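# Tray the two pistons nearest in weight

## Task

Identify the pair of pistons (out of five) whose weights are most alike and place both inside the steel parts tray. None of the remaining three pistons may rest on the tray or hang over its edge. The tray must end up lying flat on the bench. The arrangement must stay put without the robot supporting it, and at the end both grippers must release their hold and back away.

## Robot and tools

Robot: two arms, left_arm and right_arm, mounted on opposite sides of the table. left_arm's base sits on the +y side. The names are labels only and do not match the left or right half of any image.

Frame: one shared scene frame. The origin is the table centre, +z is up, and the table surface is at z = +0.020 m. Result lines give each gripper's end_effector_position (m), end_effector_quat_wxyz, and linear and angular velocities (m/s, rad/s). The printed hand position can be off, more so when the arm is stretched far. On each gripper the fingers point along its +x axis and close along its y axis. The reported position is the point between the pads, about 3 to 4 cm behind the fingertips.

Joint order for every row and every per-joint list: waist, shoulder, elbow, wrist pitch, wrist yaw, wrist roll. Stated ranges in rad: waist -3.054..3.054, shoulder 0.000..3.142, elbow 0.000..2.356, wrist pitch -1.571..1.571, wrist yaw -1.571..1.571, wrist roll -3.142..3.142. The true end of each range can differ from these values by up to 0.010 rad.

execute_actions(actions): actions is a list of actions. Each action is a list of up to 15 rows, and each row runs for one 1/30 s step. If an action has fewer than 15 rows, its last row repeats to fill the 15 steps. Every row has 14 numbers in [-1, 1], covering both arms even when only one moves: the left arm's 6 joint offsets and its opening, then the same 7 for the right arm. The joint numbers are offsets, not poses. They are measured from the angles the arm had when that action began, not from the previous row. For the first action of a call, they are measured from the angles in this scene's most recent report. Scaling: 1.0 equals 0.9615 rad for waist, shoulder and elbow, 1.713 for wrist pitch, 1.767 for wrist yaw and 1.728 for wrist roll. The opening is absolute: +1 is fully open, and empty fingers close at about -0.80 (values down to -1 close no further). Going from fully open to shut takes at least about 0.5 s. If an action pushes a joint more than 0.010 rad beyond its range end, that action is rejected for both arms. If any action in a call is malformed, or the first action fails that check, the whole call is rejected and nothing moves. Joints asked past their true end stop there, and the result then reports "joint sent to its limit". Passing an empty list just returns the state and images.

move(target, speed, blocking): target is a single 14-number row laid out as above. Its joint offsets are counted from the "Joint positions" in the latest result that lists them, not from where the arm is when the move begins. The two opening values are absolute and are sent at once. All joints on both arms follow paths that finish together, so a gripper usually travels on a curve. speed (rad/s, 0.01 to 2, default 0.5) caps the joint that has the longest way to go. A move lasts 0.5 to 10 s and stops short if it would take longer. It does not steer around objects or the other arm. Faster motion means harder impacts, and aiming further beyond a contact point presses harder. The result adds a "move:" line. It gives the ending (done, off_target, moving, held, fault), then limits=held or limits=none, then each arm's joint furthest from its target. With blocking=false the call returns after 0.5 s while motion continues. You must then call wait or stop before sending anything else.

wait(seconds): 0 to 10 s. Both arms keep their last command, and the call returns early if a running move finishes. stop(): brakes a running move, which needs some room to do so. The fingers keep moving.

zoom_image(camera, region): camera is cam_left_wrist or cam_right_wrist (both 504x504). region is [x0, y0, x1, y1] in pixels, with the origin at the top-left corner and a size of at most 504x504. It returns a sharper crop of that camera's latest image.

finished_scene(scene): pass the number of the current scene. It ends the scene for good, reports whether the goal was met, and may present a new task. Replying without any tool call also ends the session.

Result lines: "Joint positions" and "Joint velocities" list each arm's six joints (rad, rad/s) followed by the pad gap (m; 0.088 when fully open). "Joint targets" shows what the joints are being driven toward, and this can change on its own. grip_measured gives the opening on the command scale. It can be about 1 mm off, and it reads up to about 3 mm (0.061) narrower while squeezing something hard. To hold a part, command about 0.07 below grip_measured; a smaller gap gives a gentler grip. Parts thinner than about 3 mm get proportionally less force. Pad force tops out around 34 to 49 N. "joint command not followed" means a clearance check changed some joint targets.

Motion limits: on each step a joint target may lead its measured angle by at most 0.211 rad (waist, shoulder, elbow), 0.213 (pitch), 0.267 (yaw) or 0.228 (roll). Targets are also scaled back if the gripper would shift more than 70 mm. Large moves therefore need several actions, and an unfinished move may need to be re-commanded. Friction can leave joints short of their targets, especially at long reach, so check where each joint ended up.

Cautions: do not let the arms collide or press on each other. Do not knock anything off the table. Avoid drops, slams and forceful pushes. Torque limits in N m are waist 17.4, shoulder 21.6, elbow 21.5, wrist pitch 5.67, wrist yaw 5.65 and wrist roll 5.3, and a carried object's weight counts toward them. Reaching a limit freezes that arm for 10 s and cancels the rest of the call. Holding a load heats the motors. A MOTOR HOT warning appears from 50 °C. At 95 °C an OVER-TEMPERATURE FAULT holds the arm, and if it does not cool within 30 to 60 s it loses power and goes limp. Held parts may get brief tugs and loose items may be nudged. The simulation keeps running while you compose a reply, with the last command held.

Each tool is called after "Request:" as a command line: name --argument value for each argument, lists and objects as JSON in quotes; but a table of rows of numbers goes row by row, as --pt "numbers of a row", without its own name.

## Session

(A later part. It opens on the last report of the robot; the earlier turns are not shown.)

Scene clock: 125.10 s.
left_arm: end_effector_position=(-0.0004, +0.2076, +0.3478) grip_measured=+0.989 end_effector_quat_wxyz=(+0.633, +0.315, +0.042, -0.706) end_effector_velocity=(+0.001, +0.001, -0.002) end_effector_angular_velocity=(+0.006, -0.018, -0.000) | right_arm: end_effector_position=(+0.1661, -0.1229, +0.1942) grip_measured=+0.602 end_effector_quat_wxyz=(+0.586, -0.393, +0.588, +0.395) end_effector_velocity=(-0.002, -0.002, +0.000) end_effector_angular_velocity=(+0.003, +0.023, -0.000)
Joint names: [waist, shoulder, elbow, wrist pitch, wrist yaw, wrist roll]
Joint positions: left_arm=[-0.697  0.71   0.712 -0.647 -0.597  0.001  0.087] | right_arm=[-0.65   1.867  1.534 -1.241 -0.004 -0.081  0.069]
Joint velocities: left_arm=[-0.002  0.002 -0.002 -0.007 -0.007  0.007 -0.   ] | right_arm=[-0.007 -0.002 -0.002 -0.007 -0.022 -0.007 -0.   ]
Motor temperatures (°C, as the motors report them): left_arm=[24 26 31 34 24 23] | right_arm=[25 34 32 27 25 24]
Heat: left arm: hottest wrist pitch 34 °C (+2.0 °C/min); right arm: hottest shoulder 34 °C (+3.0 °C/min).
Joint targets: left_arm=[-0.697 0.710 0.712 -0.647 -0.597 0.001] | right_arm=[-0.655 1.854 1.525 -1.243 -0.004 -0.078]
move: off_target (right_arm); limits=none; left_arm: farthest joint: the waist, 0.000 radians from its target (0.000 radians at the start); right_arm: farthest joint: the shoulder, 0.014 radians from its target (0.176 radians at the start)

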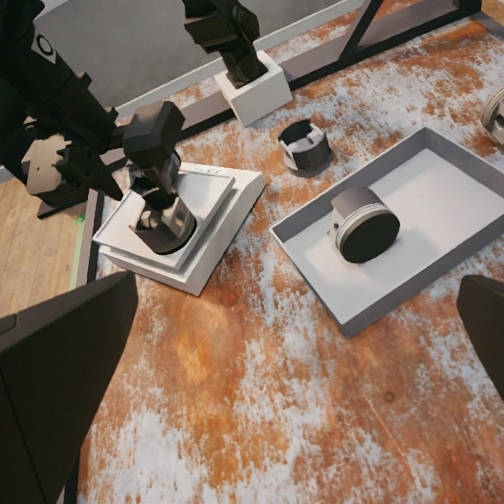

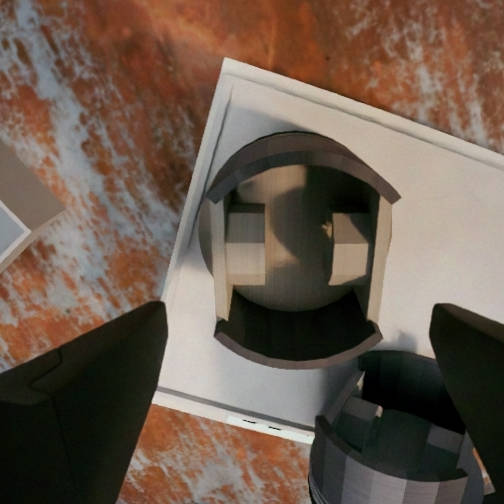

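Request:
move --target '[0,0,0,0,0,0,1, -0.0104,0.047,-0.165,0.108,0,0,0.6]' --speed 0.3

Request:
execute_actions --actions '[[[0,0,0,0,0,0,1,0,0,0,0,0,0,0.54],[0,0,0,0,0,0,1,0,0,0,0,0,0,0.48],[0,0,0,0,0,0,1,0,0,0,0,0,0,0.43],[0,0,0,0,0,0,1,0,0,0,0,0,0,0.39],[0,0,0,0,0,0,1,0,0,0,0,0,0,0.36],[0,0,0,0,0,0,1,0,0,0,0,0,0,0.33],[0,0,0,0,0,0,1,0,0,0,0,0,0,0.30],[0,0,0,0,0,0,1,0,0,0,0,0,0,0.27],[0,0,0,0,0,0,1,0,0,0,0,0,0,0.24],[0,0,0,0,0,0,1,0,0,0,0,0,0,0.21],[0,0,0,0,0,0,1,0,0,0,0,0,0,0.19]]]'

Scene clock: 127.03 s.
left_arm: end_effector_position=(-0.0004, +0.2076, +0.3478) grip_measured=+0.989 end_effector_quat_wxyz=(+0.633, +0.315, +0.042, -0.706) end_effector_velocity=(-0.002, +0.000, -0.002) end_effector_angular_velocity=(+0.001, +0.011, -0.005) | right_arm: end_effector_position=(+0.1682, -0.1235, +0.1474) grip_measured=+0.602 end_effector_quat_wxyz=(+0.588, -0.391, +0.588, +0.394) end_effector_velocity=(-0.003, -0.001, +0.000) end_effector_angular_velocity=(+0.004, +0.023, +0.020)
Joint names: [waist, shoulder, elbow, wrist pitch, wrist yaw, wrist roll]
Joint positions: left_arm=[-0.697  0.71   0.712 -0.647 -0.597  0.001  0.087] | right_arm=[-0.656  1.897  1.386 -1.058 -0.004 -0.081  0.069]
Joint velocities: left_arm=[-0.002 -0.002 -0.007  0.007  0.007 -0.007 -0.   ] | right_arm=[-0.002 -0.002 -0.002 -0.007 -0.022 -0.022 -0.   ]
Motor temperatures (°C, as the motors report them): left_arm=[24 26 31 34 24 23] | right_arm=[25 34 32 27 25 24]
Heat: left arm: hottest wrist pitch 34 °C (+2.0 °C/min); right arm: hottest shoulder 34 °C (+3.0 °C/min).
Joint targets: left_arm=[-0.697 0.710 0.712 -0.647 -0.597 0.001] | right_arm=[-0.660 1.912 1.376 -1.055 -0.004 -0.081]
move: off_target (right_arm); limits=none; left_arm: farthest joint: the waist, 0.000 radians from its target (0.000 radians at the start); right_arm: farthest joint: the shoulder, 0.015 radians from its target (0.046 radians at the start)

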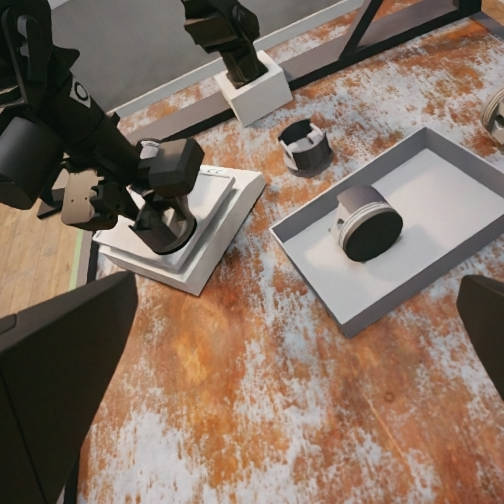

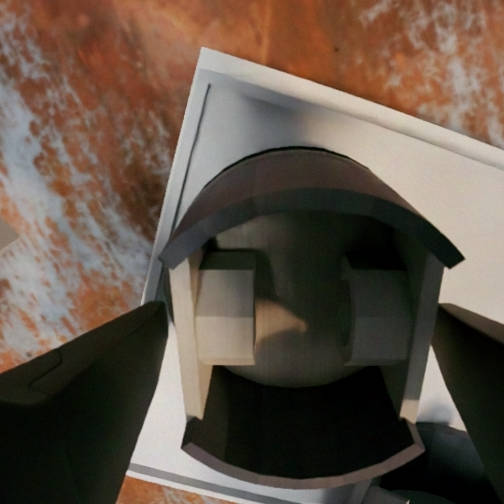

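Scene clock: 127.53 s.
left_arm: end_effector_position=(-0.0004, +0.2076, +0.3478) grip_measured=+0.989 end_effector_quat_wxyz=(+0.633, +0.315, +0.042, -0.706) end_effector_velocity=(-0.001, +0.001, -0.003) end_effector_angular_velocity=(+0.012, +0.002, -0.005) | right_arm: end_effector_position=(+0.1682, -0.1235, +0.1474) grip_measured=+0.284 end_effector_quat_wxyz=(+0.588, -0.391, +0.588, +0.394) end_effector_velocity=(-0.001, -0.002, +0.002) end_effector_angular_velocity=(+0.001, +0.008, +0.005)
Joint names: [waist, shoulder, elbow, wrist pitch, wrist yaw, wrist roll]
Joint positions: left_arm=[-0.697  0.71   0.712 -0.647 -0.597  0.001  0.087] | right_arm=[-0.656  1.897  1.386 -1.058 -0.004 -0.081  0.053]
Joint velocities: left_arm=[-0.002  0.002 -0.002 -0.007  0.007 -0.007  0.   ] | right_arm=[-0.002 -0.007 -0.002 -0.007 -0.007 -0.007  0.   ]
Motor temperatures (°C, as the motors report them): left_arm=[24 26 31 34 24 23] | right_arm=[25 34 32 27 25 24]
Heat: left arm: hottest wrist pitch 34 °C (+2.0 °C/min); right arm: hottest shoulder 34 °C (+3.0 °C/min).
Joint targets: left_arm=[-0.697 0.710 0.712 -0.647 -0.597 0.001] | right_arm=[-0.656 1.897 1.386 -1.058 -0.004 -0.081]

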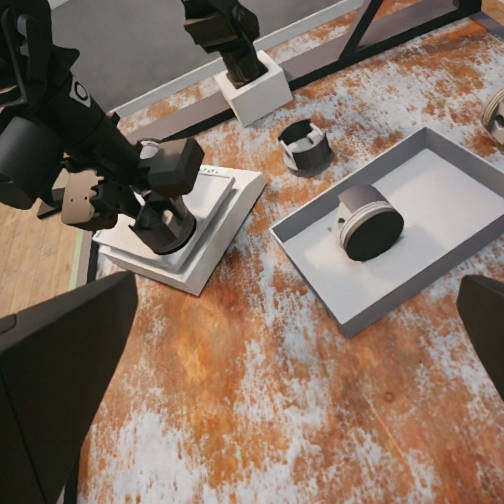

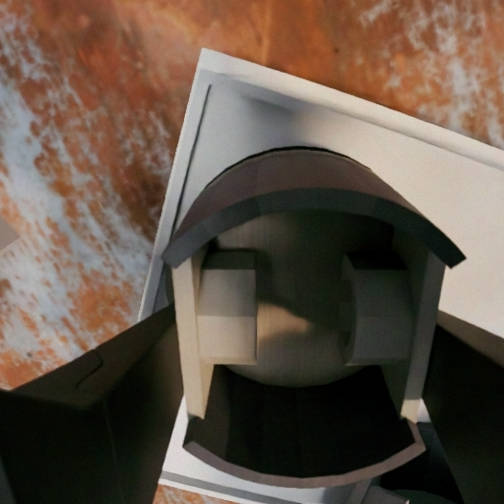

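Request:
move --target '[0,0,0,0,0,0,1, 0,-0.043,0.135,-0.086,0,0,0.19]' --speed 0.3

Scene clock: 129.20 s.
left_arm: end_effector_position=(-0.0004, +0.2076, +0.3478) grip_measured=+0.989 end_effector_quat_wxyz=(+0.633, +0.315, +0.042, -0.706) end_effector_velocity=(+0.002, +0.002, -0.003) end_effector_angular_velocity=(+0.014, -0.011, +0.007) | right_arm: end_effector_position=(+0.1683, -0.1232, +0.1845) grip_measured=+0.284 end_effector_quat_wxyz=(+0.587, -0.391, +0.589, +0.394) end_effector_velocity=(-0.003, -0.005, +0.002) end_effector_angular_velocity=(-0.012, +0.014, -0.010)
Joint names: [waist, shoulder, elbow, wrist pitch, wrist yaw, wrist roll]
Joint positions: left_arm=[-0.697  0.71   0.712 -0.647 -0.597  0.001  0.087] | right_arm=[-0.656  1.873  1.503 -1.202 -0.004 -0.081  0.053]
Joint velocities: left_arm=[-0.002 -0.002 -0.002 -0.022 -0.007 -0.007 -0.   ] | right_arm=[-0.002 -0.007 -0.002 -0.022 -0.007  0.007 -0.   ]
Motor temperatures (°C, as the motors report them): left_arm=[24 26 31 34 24 23] | right_arm=[25 35 32 27 25 24]
Heat: left arm: hottest wrist pitch 34 °C (+2.0 °C/min); right arm: hottest shoulder 35 °C (+4.0 °C/min).
Joint targets: left_arm=[-0.697 0.710 0.712 -0.647 -0.597 0.001] | right_arm=[-0.656 1.856 1.515 -1.205 -0.004 -0.081]
move: off_target (right_arm); limits=none; left_arm: farthest joint: the waist, 0.000 radians from its target (0.000 radians at the start); right_arm: farthest joint: the shoulder, 0.017 radians from its target (0.041 radians at the start)

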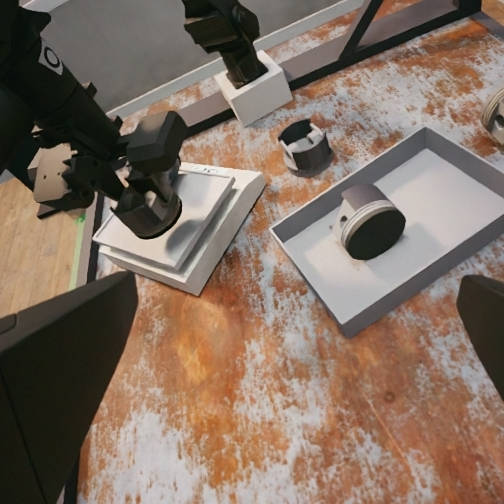

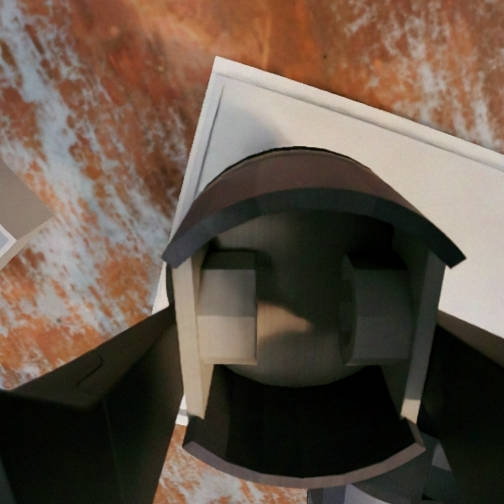

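Request:
move --target '[0,0,0,0,0,0,1, 0.977,0.242,0.324,-0.046,0,-0.761,0.19]' --speed 1.1

Scene clock: 131.53 s.
left_arm: end_effector_position=(-0.0004, +0.2076, +0.3478) grip_measured=+0.989 end_effector_quat_wxyz=(+0.633, +0.315, +0.042, -0.706) end_effector_velocity=(+0.002, +0.001, -0.001) end_effector_angular_velocity=(+0.003, -0.002, +0.012) | right_arm: end_effector_position=(-0.1718, -0.0725, +0.1811) grip_measured=+0.284 end_effector_quat_wxyz=(+0.100, +0.698, +0.101, -0.702) end_effector_velocity=(-0.001, +0.001, +0.000) end_effector_angular_velocity=(+0.003, +0.010, +0.005)
Joint names: [waist, shoulder, elbow, wrist pitch, wrist yaw, wrist roll]
Joint positions: left_arm=[-0.697  0.71   0.712 -0.647 -0.597  0.001  0.087] | right_arm=[ 0.282  2.093  1.802 -1.278 -0.004 -1.392  0.053]
Joint velocities: left_arm=[ 0.002 -0.002 -0.002 -0.007 -0.007 -0.007 -0.   ] | right_arm=[-0.002 -0.002 -0.002  0.007 -0.007 -0.007 -0.   ]
Motor temperatures (°C, as the motors report them): left_arm=[24 26 31 34 24 23] | right_arm=[25 35 32 27 25 24]
Heat: left arm: hottest wrist pitch 34 °C (+1.0 °C/min); right arm: hottest shoulder 35 °C (+4.0 °C/min).
Joint targets: left_arm=[-0.697 0.710 0.712 -0.647 -0.597 0.001] | right_arm=[0.283 2.105 1.815 -1.281 -0.004 -1.396]
move: off_target (right_arm); limits=none; left_arm: farthest joint: the waist, 0.000 radians from its target (0.000 radians at the start); right_arm: farthest joint: the shoulder, 0.013 radians from its target (0.233 radians at the start)

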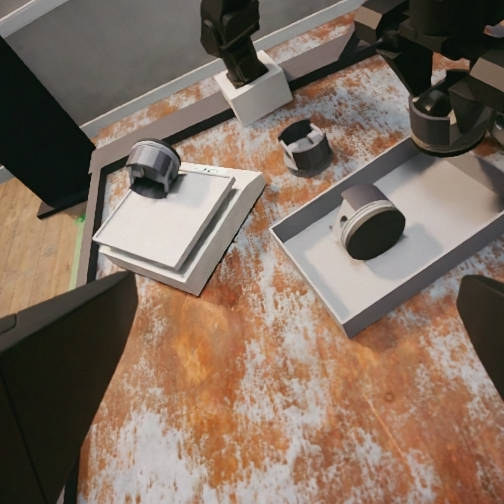

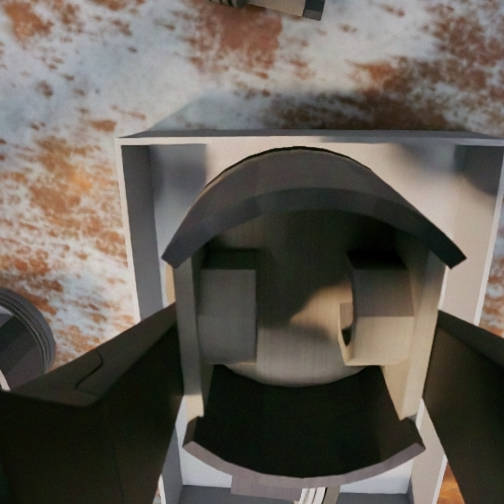

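Request:
move --target '[0,0,0,0,0,0,1, -0.0603,0.072,-0.270,0.1828,0,-0.033,0.19]' --speed 0.3

Scene clock: 133.87 s.
left_arm: end_effector_position=(-0.0004, +0.2076, +0.3478) grip_measured=+0.989 end_effector_quat_wxyz=(+0.633, +0.315, +0.042, -0.706) end_effector_velocity=(-0.000, +0.001, +0.000) end_effector_angular_velocity=(-0.008, +0.020, +0.009) | right_arm: end_effector_position=(-0.1505, -0.0660, +0.0961) grip_measured=+0.284 end_effector_quat_wxyz=(+0.101, +0.698, +0.100, -0.701) end_effector_velocity=(+0.003, -0.003, -0.001) end_effector_angular_velocity=(-0.014, +0.002, +0.000)
Joint names: [waist, shoulder, elbow, wrist pitch, wrist yaw, wrist roll]
Joint positions: left_arm=[-0.697  0.71   0.712 -0.647 -0.597  0.001  0.087] | right_arm=[ 0.228  2.151  1.549 -0.967 -0.004 -1.446  0.053]
Joint velocities: left_arm=[-0.007 -0.007 -0.007  0.007 -0.007 -0.022 -0.   ] | right_arm=[-0.007 -0.002 -0.007 -0.007 -0.007 -0.007 -0.   ]
Motor temperatures (°C, as the motors report them): left_arm=[24 26 31 34 24 23] | right_arm=[25 35 32 27 25 24]
Heat: left arm: hottest wrist pitch 34 °C (+1.0 °C/min); right arm: hottest shoulder 35 °C (+4.0 °C/min).
Joint targets: left_arm=[-0.697 0.710 0.712 -0.647 -0.597 0.001] | right_arm=[0.225 2.162 1.543 -0.965 -0.004 -1.450]
move: off_target (right_arm); limits=none; left_arm: farthest joint: the waist, 0.000 radians from its target (0.000 radians at the start); right_arm: farthest joint: the shoulder, 0.011 radians from its target (0.070 radians at the start)

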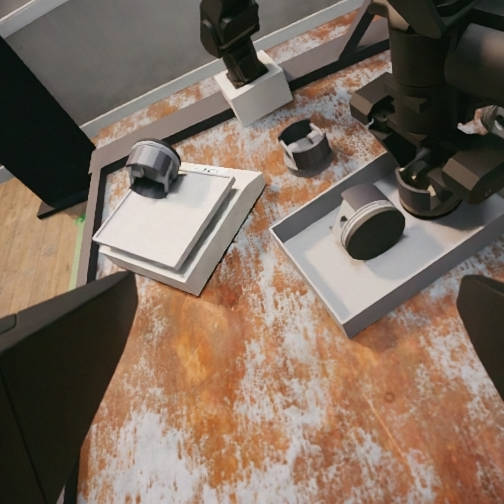

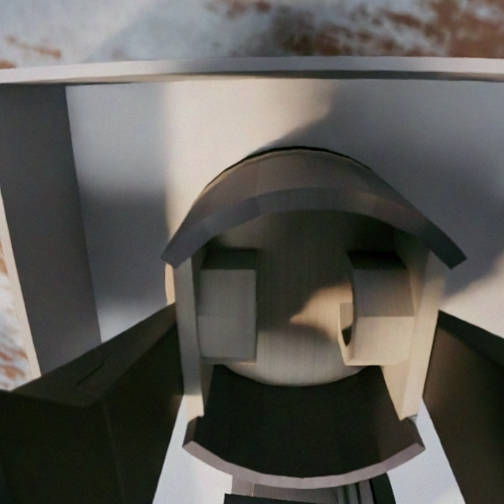

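Request:
move --target '[0,0,0,0,0,0,1, 0,0.019,-0.018,0.012,0,0,0.19]' --speed 0.035

Scene clock: 134.87 s.
left_arm: end_effector_position=(-0.0004, +0.2076, +0.3478) grip_measured=+0.989 end_effector_quat_wxyz=(+0.633, +0.315, +0.042, -0.706) end_effector_velocity=(-0.001, +0.001, -0.002) end_effector_angular_velocity=(+0.008, +0.005, -0.005) | right_arm: end_effector_position=(-0.1509, -0.0654, +0.0925) grip_measured=+0.284 end_effector_quat_wxyz=(+0.099, +0.698, +0.102, -0.702) end_effector_velocity=(+0.001, -0.002, +0.000) end_effector_angular_velocity=(-0.010, +0.004, -0.010)
Joint names: [waist, shoulder, elbow, wrist pitch, wrist yaw, wrist roll]
Joint positions: left_arm=[-0.697  0.71   0.712 -0.647 -0.597  0.001  0.087] | right_arm=[ 0.228  2.155  1.539 -0.949 -0.005 -1.446  0.053]
Joint velocities: left_arm=[-0.002 -0.002 -0.002 -0.007  0.007 -0.007 -0.   ] | right_arm=[-0.002 -0.002 -0.002 -0.007 -0.007  0.007 -0.   ]
Motor temperatures (°C, as the motors report them): left_arm=[24 26 31 34 24 23] | right_arm=[25 35 32 27 25 24]
Heat: left arm: hottest wrist pitch 34 °C (+1.0 °C/min); right arm: hottest shoulder 35 °C (+3.0 °C/min).
Joint targets: left_arm=[-0.697 0.710 0.712 -0.647 -0.597 0.001] | right_arm=[0.228 2.170 1.531 -0.947 -0.004 -1.446]
move: off_target (right_arm); limits=none; left_arm: farthest joint: the waist, 0.000 radians from its target (0.000 radians at the start); right_arm: farthest joint: the shoulder, 0.014 radians from its target (0.018 radians at the start)

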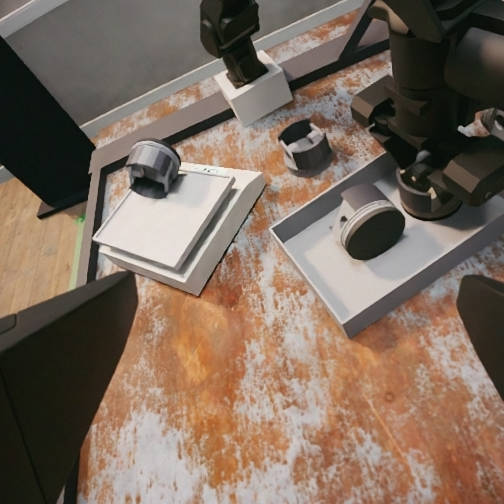

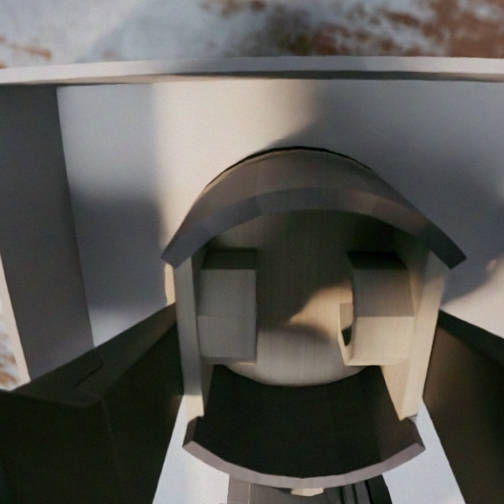

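Request:
execute_actions --actions '[[[0,0,0,0,0,0,1,0,0,0,0,0,0,0.25],[0,0,0,0,0,0,1,0,0,0,0,0,0,0.3],[0,0,0,0,0,0,1,0,0,0,0,0,0,0.35],[0,0,0,0,0,0,1,0,0,0,0,0,0,0.42],[0,0,0,0,0,0,1,0,0,0,0,0,0,0.5],[0,0,0,0,0,0,1,0,0,0,0,0,0,0.6],[0,0,0,0,0,0,1,0,0,0,0,0,0,0.7]]]'

Request:
move --target '[0,0,0,0,0,0,1, 0,-0.085,0.268,-0.192,0,0,0.7]' --speed 0.5

Scene clock: 135.90 s.
left_arm: end_effector_position=(-0.0004, +0.2076, +0.3478) grip_measured=+0.989 end_effector_quat_wxyz=(+0.633, +0.315, +0.042, -0.706) end_effector_velocity=(-0.001, -0.000, +0.000) end_effector_angular_velocity=(-0.003, +0.014, +0.000) | right_arm: end_effector_position=(-0.1508, -0.0655, +0.0925) grip_measured=+0.677 end_effector_quat_wxyz=(+0.099, +0.698, +0.102, -0.702) end_effector_velocity=(-0.000, -0.004, +0.001) end_effector_angular_velocity=(-0.019, -0.000, -0.005)
Joint names: [waist, shoulder, elbow, wrist pitch, wrist yaw, wrist roll]
Joint positions: left_arm=[-0.697  0.71   0.712 -0.647 -0.597  0.001  0.087] | right_arm=[ 0.228  2.155  1.539 -0.949 -0.005 -1.446  0.072]
Joint velocities: left_arm=[ 0.002 -0.002 -0.002  0.007  0.007 -0.007  0.   ] | right_arm=[ 0.002 -0.002  0.002 -0.022 -0.007  0.007  0.01 ]
Motor temperatures (°C, as the motors report them): left_arm=[24 26 31 34 24 23] | right_arm=[25 35 32 27 25 24]
Heat: left arm: hottest wrist pitch 34 °C (+1.0 °C/min); right arm: hottest shoulder 35 °C (+3.0 °C/min).
Joint targets: left_arm=[-0.697 0.710 0.712 -0.647 -0.597 0.001] | right_arm=[0.228 2.155 1.539 -0.949 -0.005 -1.446]

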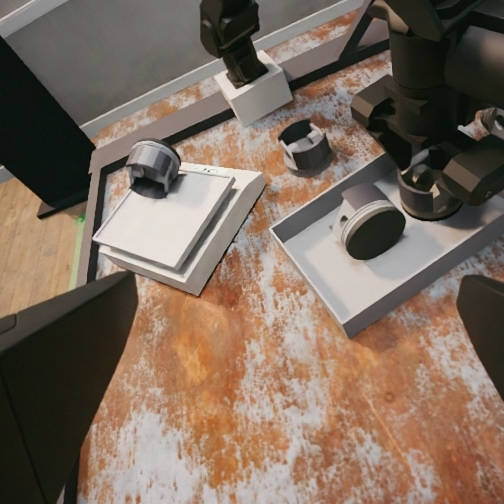

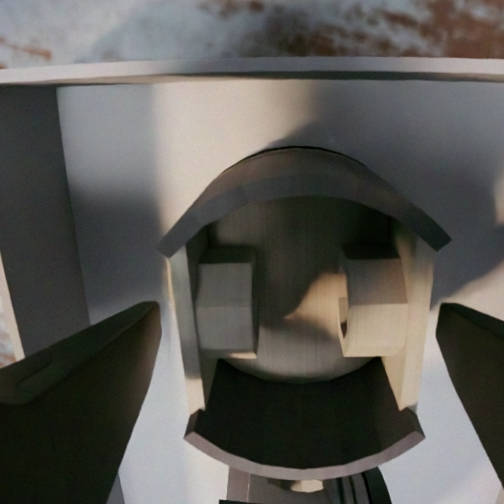

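Scene clock: 137.17 s.
left_arm: end_effector_position=(-0.0004, +0.2076, +0.3478) grip_measured=+0.989 end_effector_quat_wxyz=(+0.633, +0.315, +0.042, -0.706) end_effector_velocity=(+0.001, +0.002, -0.005) end_effector_angular_velocity=(+0.023, -0.008, +0.000) | right_arm: end_effector_position=(-0.1509, -0.0654, +0.1814) grip_measured=+0.698 end_effector_quat_wxyz=(+0.101, +0.698, +0.100, -0.702) end_effector_velocity=(+0.003, -0.001, +0.000) end_effector_angular_velocity=(-0.004, -0.010, +0.005)
Joint names: [waist, shoulder, elbow, wrist pitch, wrist yaw, wrist roll]
Joint positions: left_arm=[-0.697  0.71   0.712 -0.647 -0.597  0.001  0.087] | right_arm=[ 0.228  2.083  1.789 -1.276 -0.005 -1.446  0.073]
Joint velocities: left_arm=[ 0.002  0.002 -0.002 -0.022  0.007 -0.007 -0.   ] | right_arm=[-0.002 -0.002 -0.002 -0.007  0.007 -0.007 -0.   ]
Motor temperatures (°C, as the motors report them): left_arm=[24 26 31 34 24 23] | right_arm=[25 35 32 27 25 24]
Heat: left arm: hottest wrist pitch 34 °C (+1.0 °C/min); right arm: hottest shoulder 35 °C (+3.0 °C/min).
Joint targets: left_arm=[-0.697 0.710 0.712 -0.647 -0.597 0.001] | right_arm=[0.228 2.073 1.796 -1.278 -0.005 -1.446]
move: done; limits=none; left_arm: farthest joint: the waist, 0.000 radians from its target (0.000 radians at the start); right_arm: farthest joint: the shoulder, 0.010 radians from its target (0.082 radians at the start)

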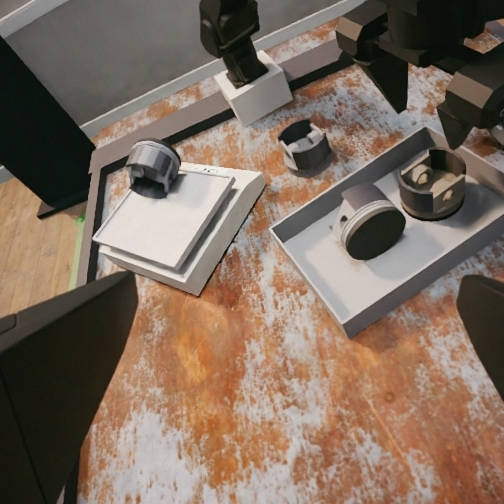

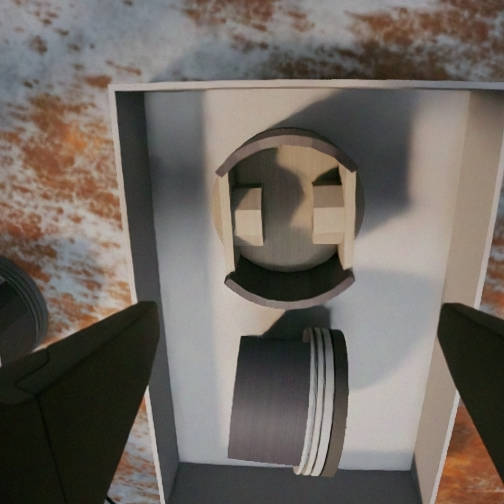

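Request:
execute_actions --actions '[]'

Scene clock: 137.87 s.
left_arm: end_effector_position=(-0.0004, +0.2076, +0.3478) grip_measured=+0.989 end_effector_quat_wxyz=(+0.633, +0.315, +0.042, -0.706) end_effector_velocity=(+0.001, +0.001, +0.001) end_effector_angular_velocity=(-0.001, -0.011, -0.000) | right_arm: end_effector_position=(-0.1508, -0.0655, +0.1814) grip_measured=+0.698 end_effector_quat_wxyz=(+0.101, +0.698, +0.100, -0.702) end_effector_velocity=(+0.001, -0.002, +0.002) end_effector_angular_velocity=(-0.005, +0.006, +0.005)
Joint names: [waist, shoulder, elbow, wrist pitch, wrist yaw, wrist roll]
Joint positions: left_arm=[-0.697  0.71   0.712 -0.647 -0.597  0.001  0.087] | right_arm=[ 0.228  2.083  1.789 -1.276 -0.005 -1.446  0.073]
Joint velocities: left_arm=[-0.002 -0.002  0.002 -0.007 -0.007  0.007 -0.   ] | right_arm=[-0.002 -0.007 -0.002 -0.007 -0.007 -0.007  0.   ]
Motor temperatures (°C, as the motors report them): left_arm=[24 26 31 34 24 23] | right_arm=[25 36 33 27 25 24]
Heat: left arm: hottest wrist pitch 34 °C (+1.0 °C/min); right arm: hottest shoulder 36 °C (+4.0 °C/min).
Joint targets: left_arm=[-0.697 0.710 0.712 -0.647 -0.597 0.001] | right_arm=[0.228 2.073 1.796 -1.278 -0.005 -1.446]

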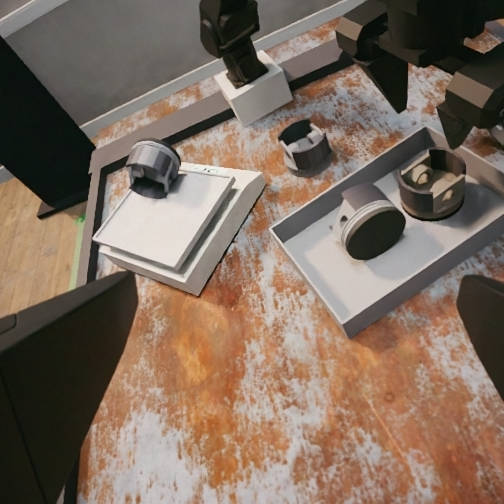

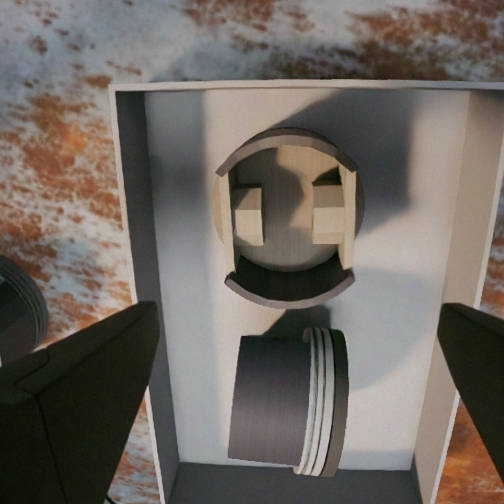

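Request:
move --target '[0,0,0,0,0,0,1, 0,-0.7,-0.6,0,0,0,0.7]' --speed 0.8

Scene clock: 139.70 s.
left_arm: end_effector_position=(-0.0004, +0.2076, +0.3478) grip_measured=+0.989 end_effector_quat_wxyz=(+0.633, +0.315, +0.042, -0.706) end_effector_velocity=(+0.004, +0.002, -0.003) end_effector_angular_velocity=(+0.008, -0.031, +0.011) | right_arm: end_effector_position=(-0.0919, -0.2013, +0.2378) grip_measured=+0.698 end_effector_quat_wxyz=(-0.068, -0.688, -0.133, +0.710) end_effector_velocity=(+0.004, -0.004, -0.002) end_effector_angular_velocity=(-0.021, -0.018, +0.004)
Joint names: [waist, shoulder, elbow, wrist pitch, wrist yaw, wrist roll]
Joint positions: left_arm=[-0.697  0.71   0.712 -0.647 -0.597  0.001  0.087] | right_arm=[ 0.228  1.419  1.222 -1.277 -0.005 -1.446  0.073]
Joint velocities: left_arm=[-0.002 -0.002 -0.002 -0.022 -0.022  0.007 -0.   ] | right_arm=[-0.002  0.002 -0.002 -0.022  0.007 -0.007 -0.   ]
Motor temperatures (°C, as the motors report them): left_arm=[24 26 31 34 24 23] | right_arm=[25 36 32 27 25 24]
Heat: left arm: hottest wrist pitch 34 °C (+1.0 °C/min); right arm: hottest shoulder 36 °C (+4.1 °C/min).
Joint targets: left_arm=[-0.697 0.710 0.712 -0.647 -0.597 0.001] | right_arm=[0.228 1.410 1.212 -1.276 -0.005 -1.446]
move: done; limits=none; left_arm: farthest joint: the waist, 0.000 radians from its target (0.000 radians at the start); right_arm: farthest joint: the elbow, 0.010 radians from its target (0.577 radians at the start)

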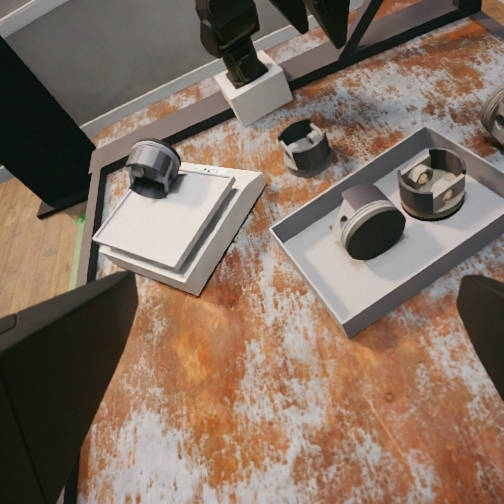

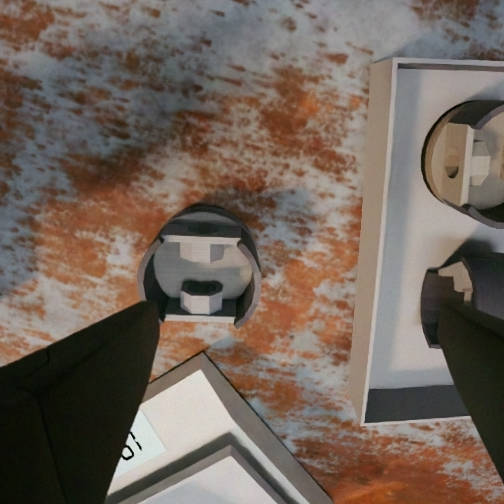

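Request:
finished_scene --scene 2

The scene is finished: the task was done.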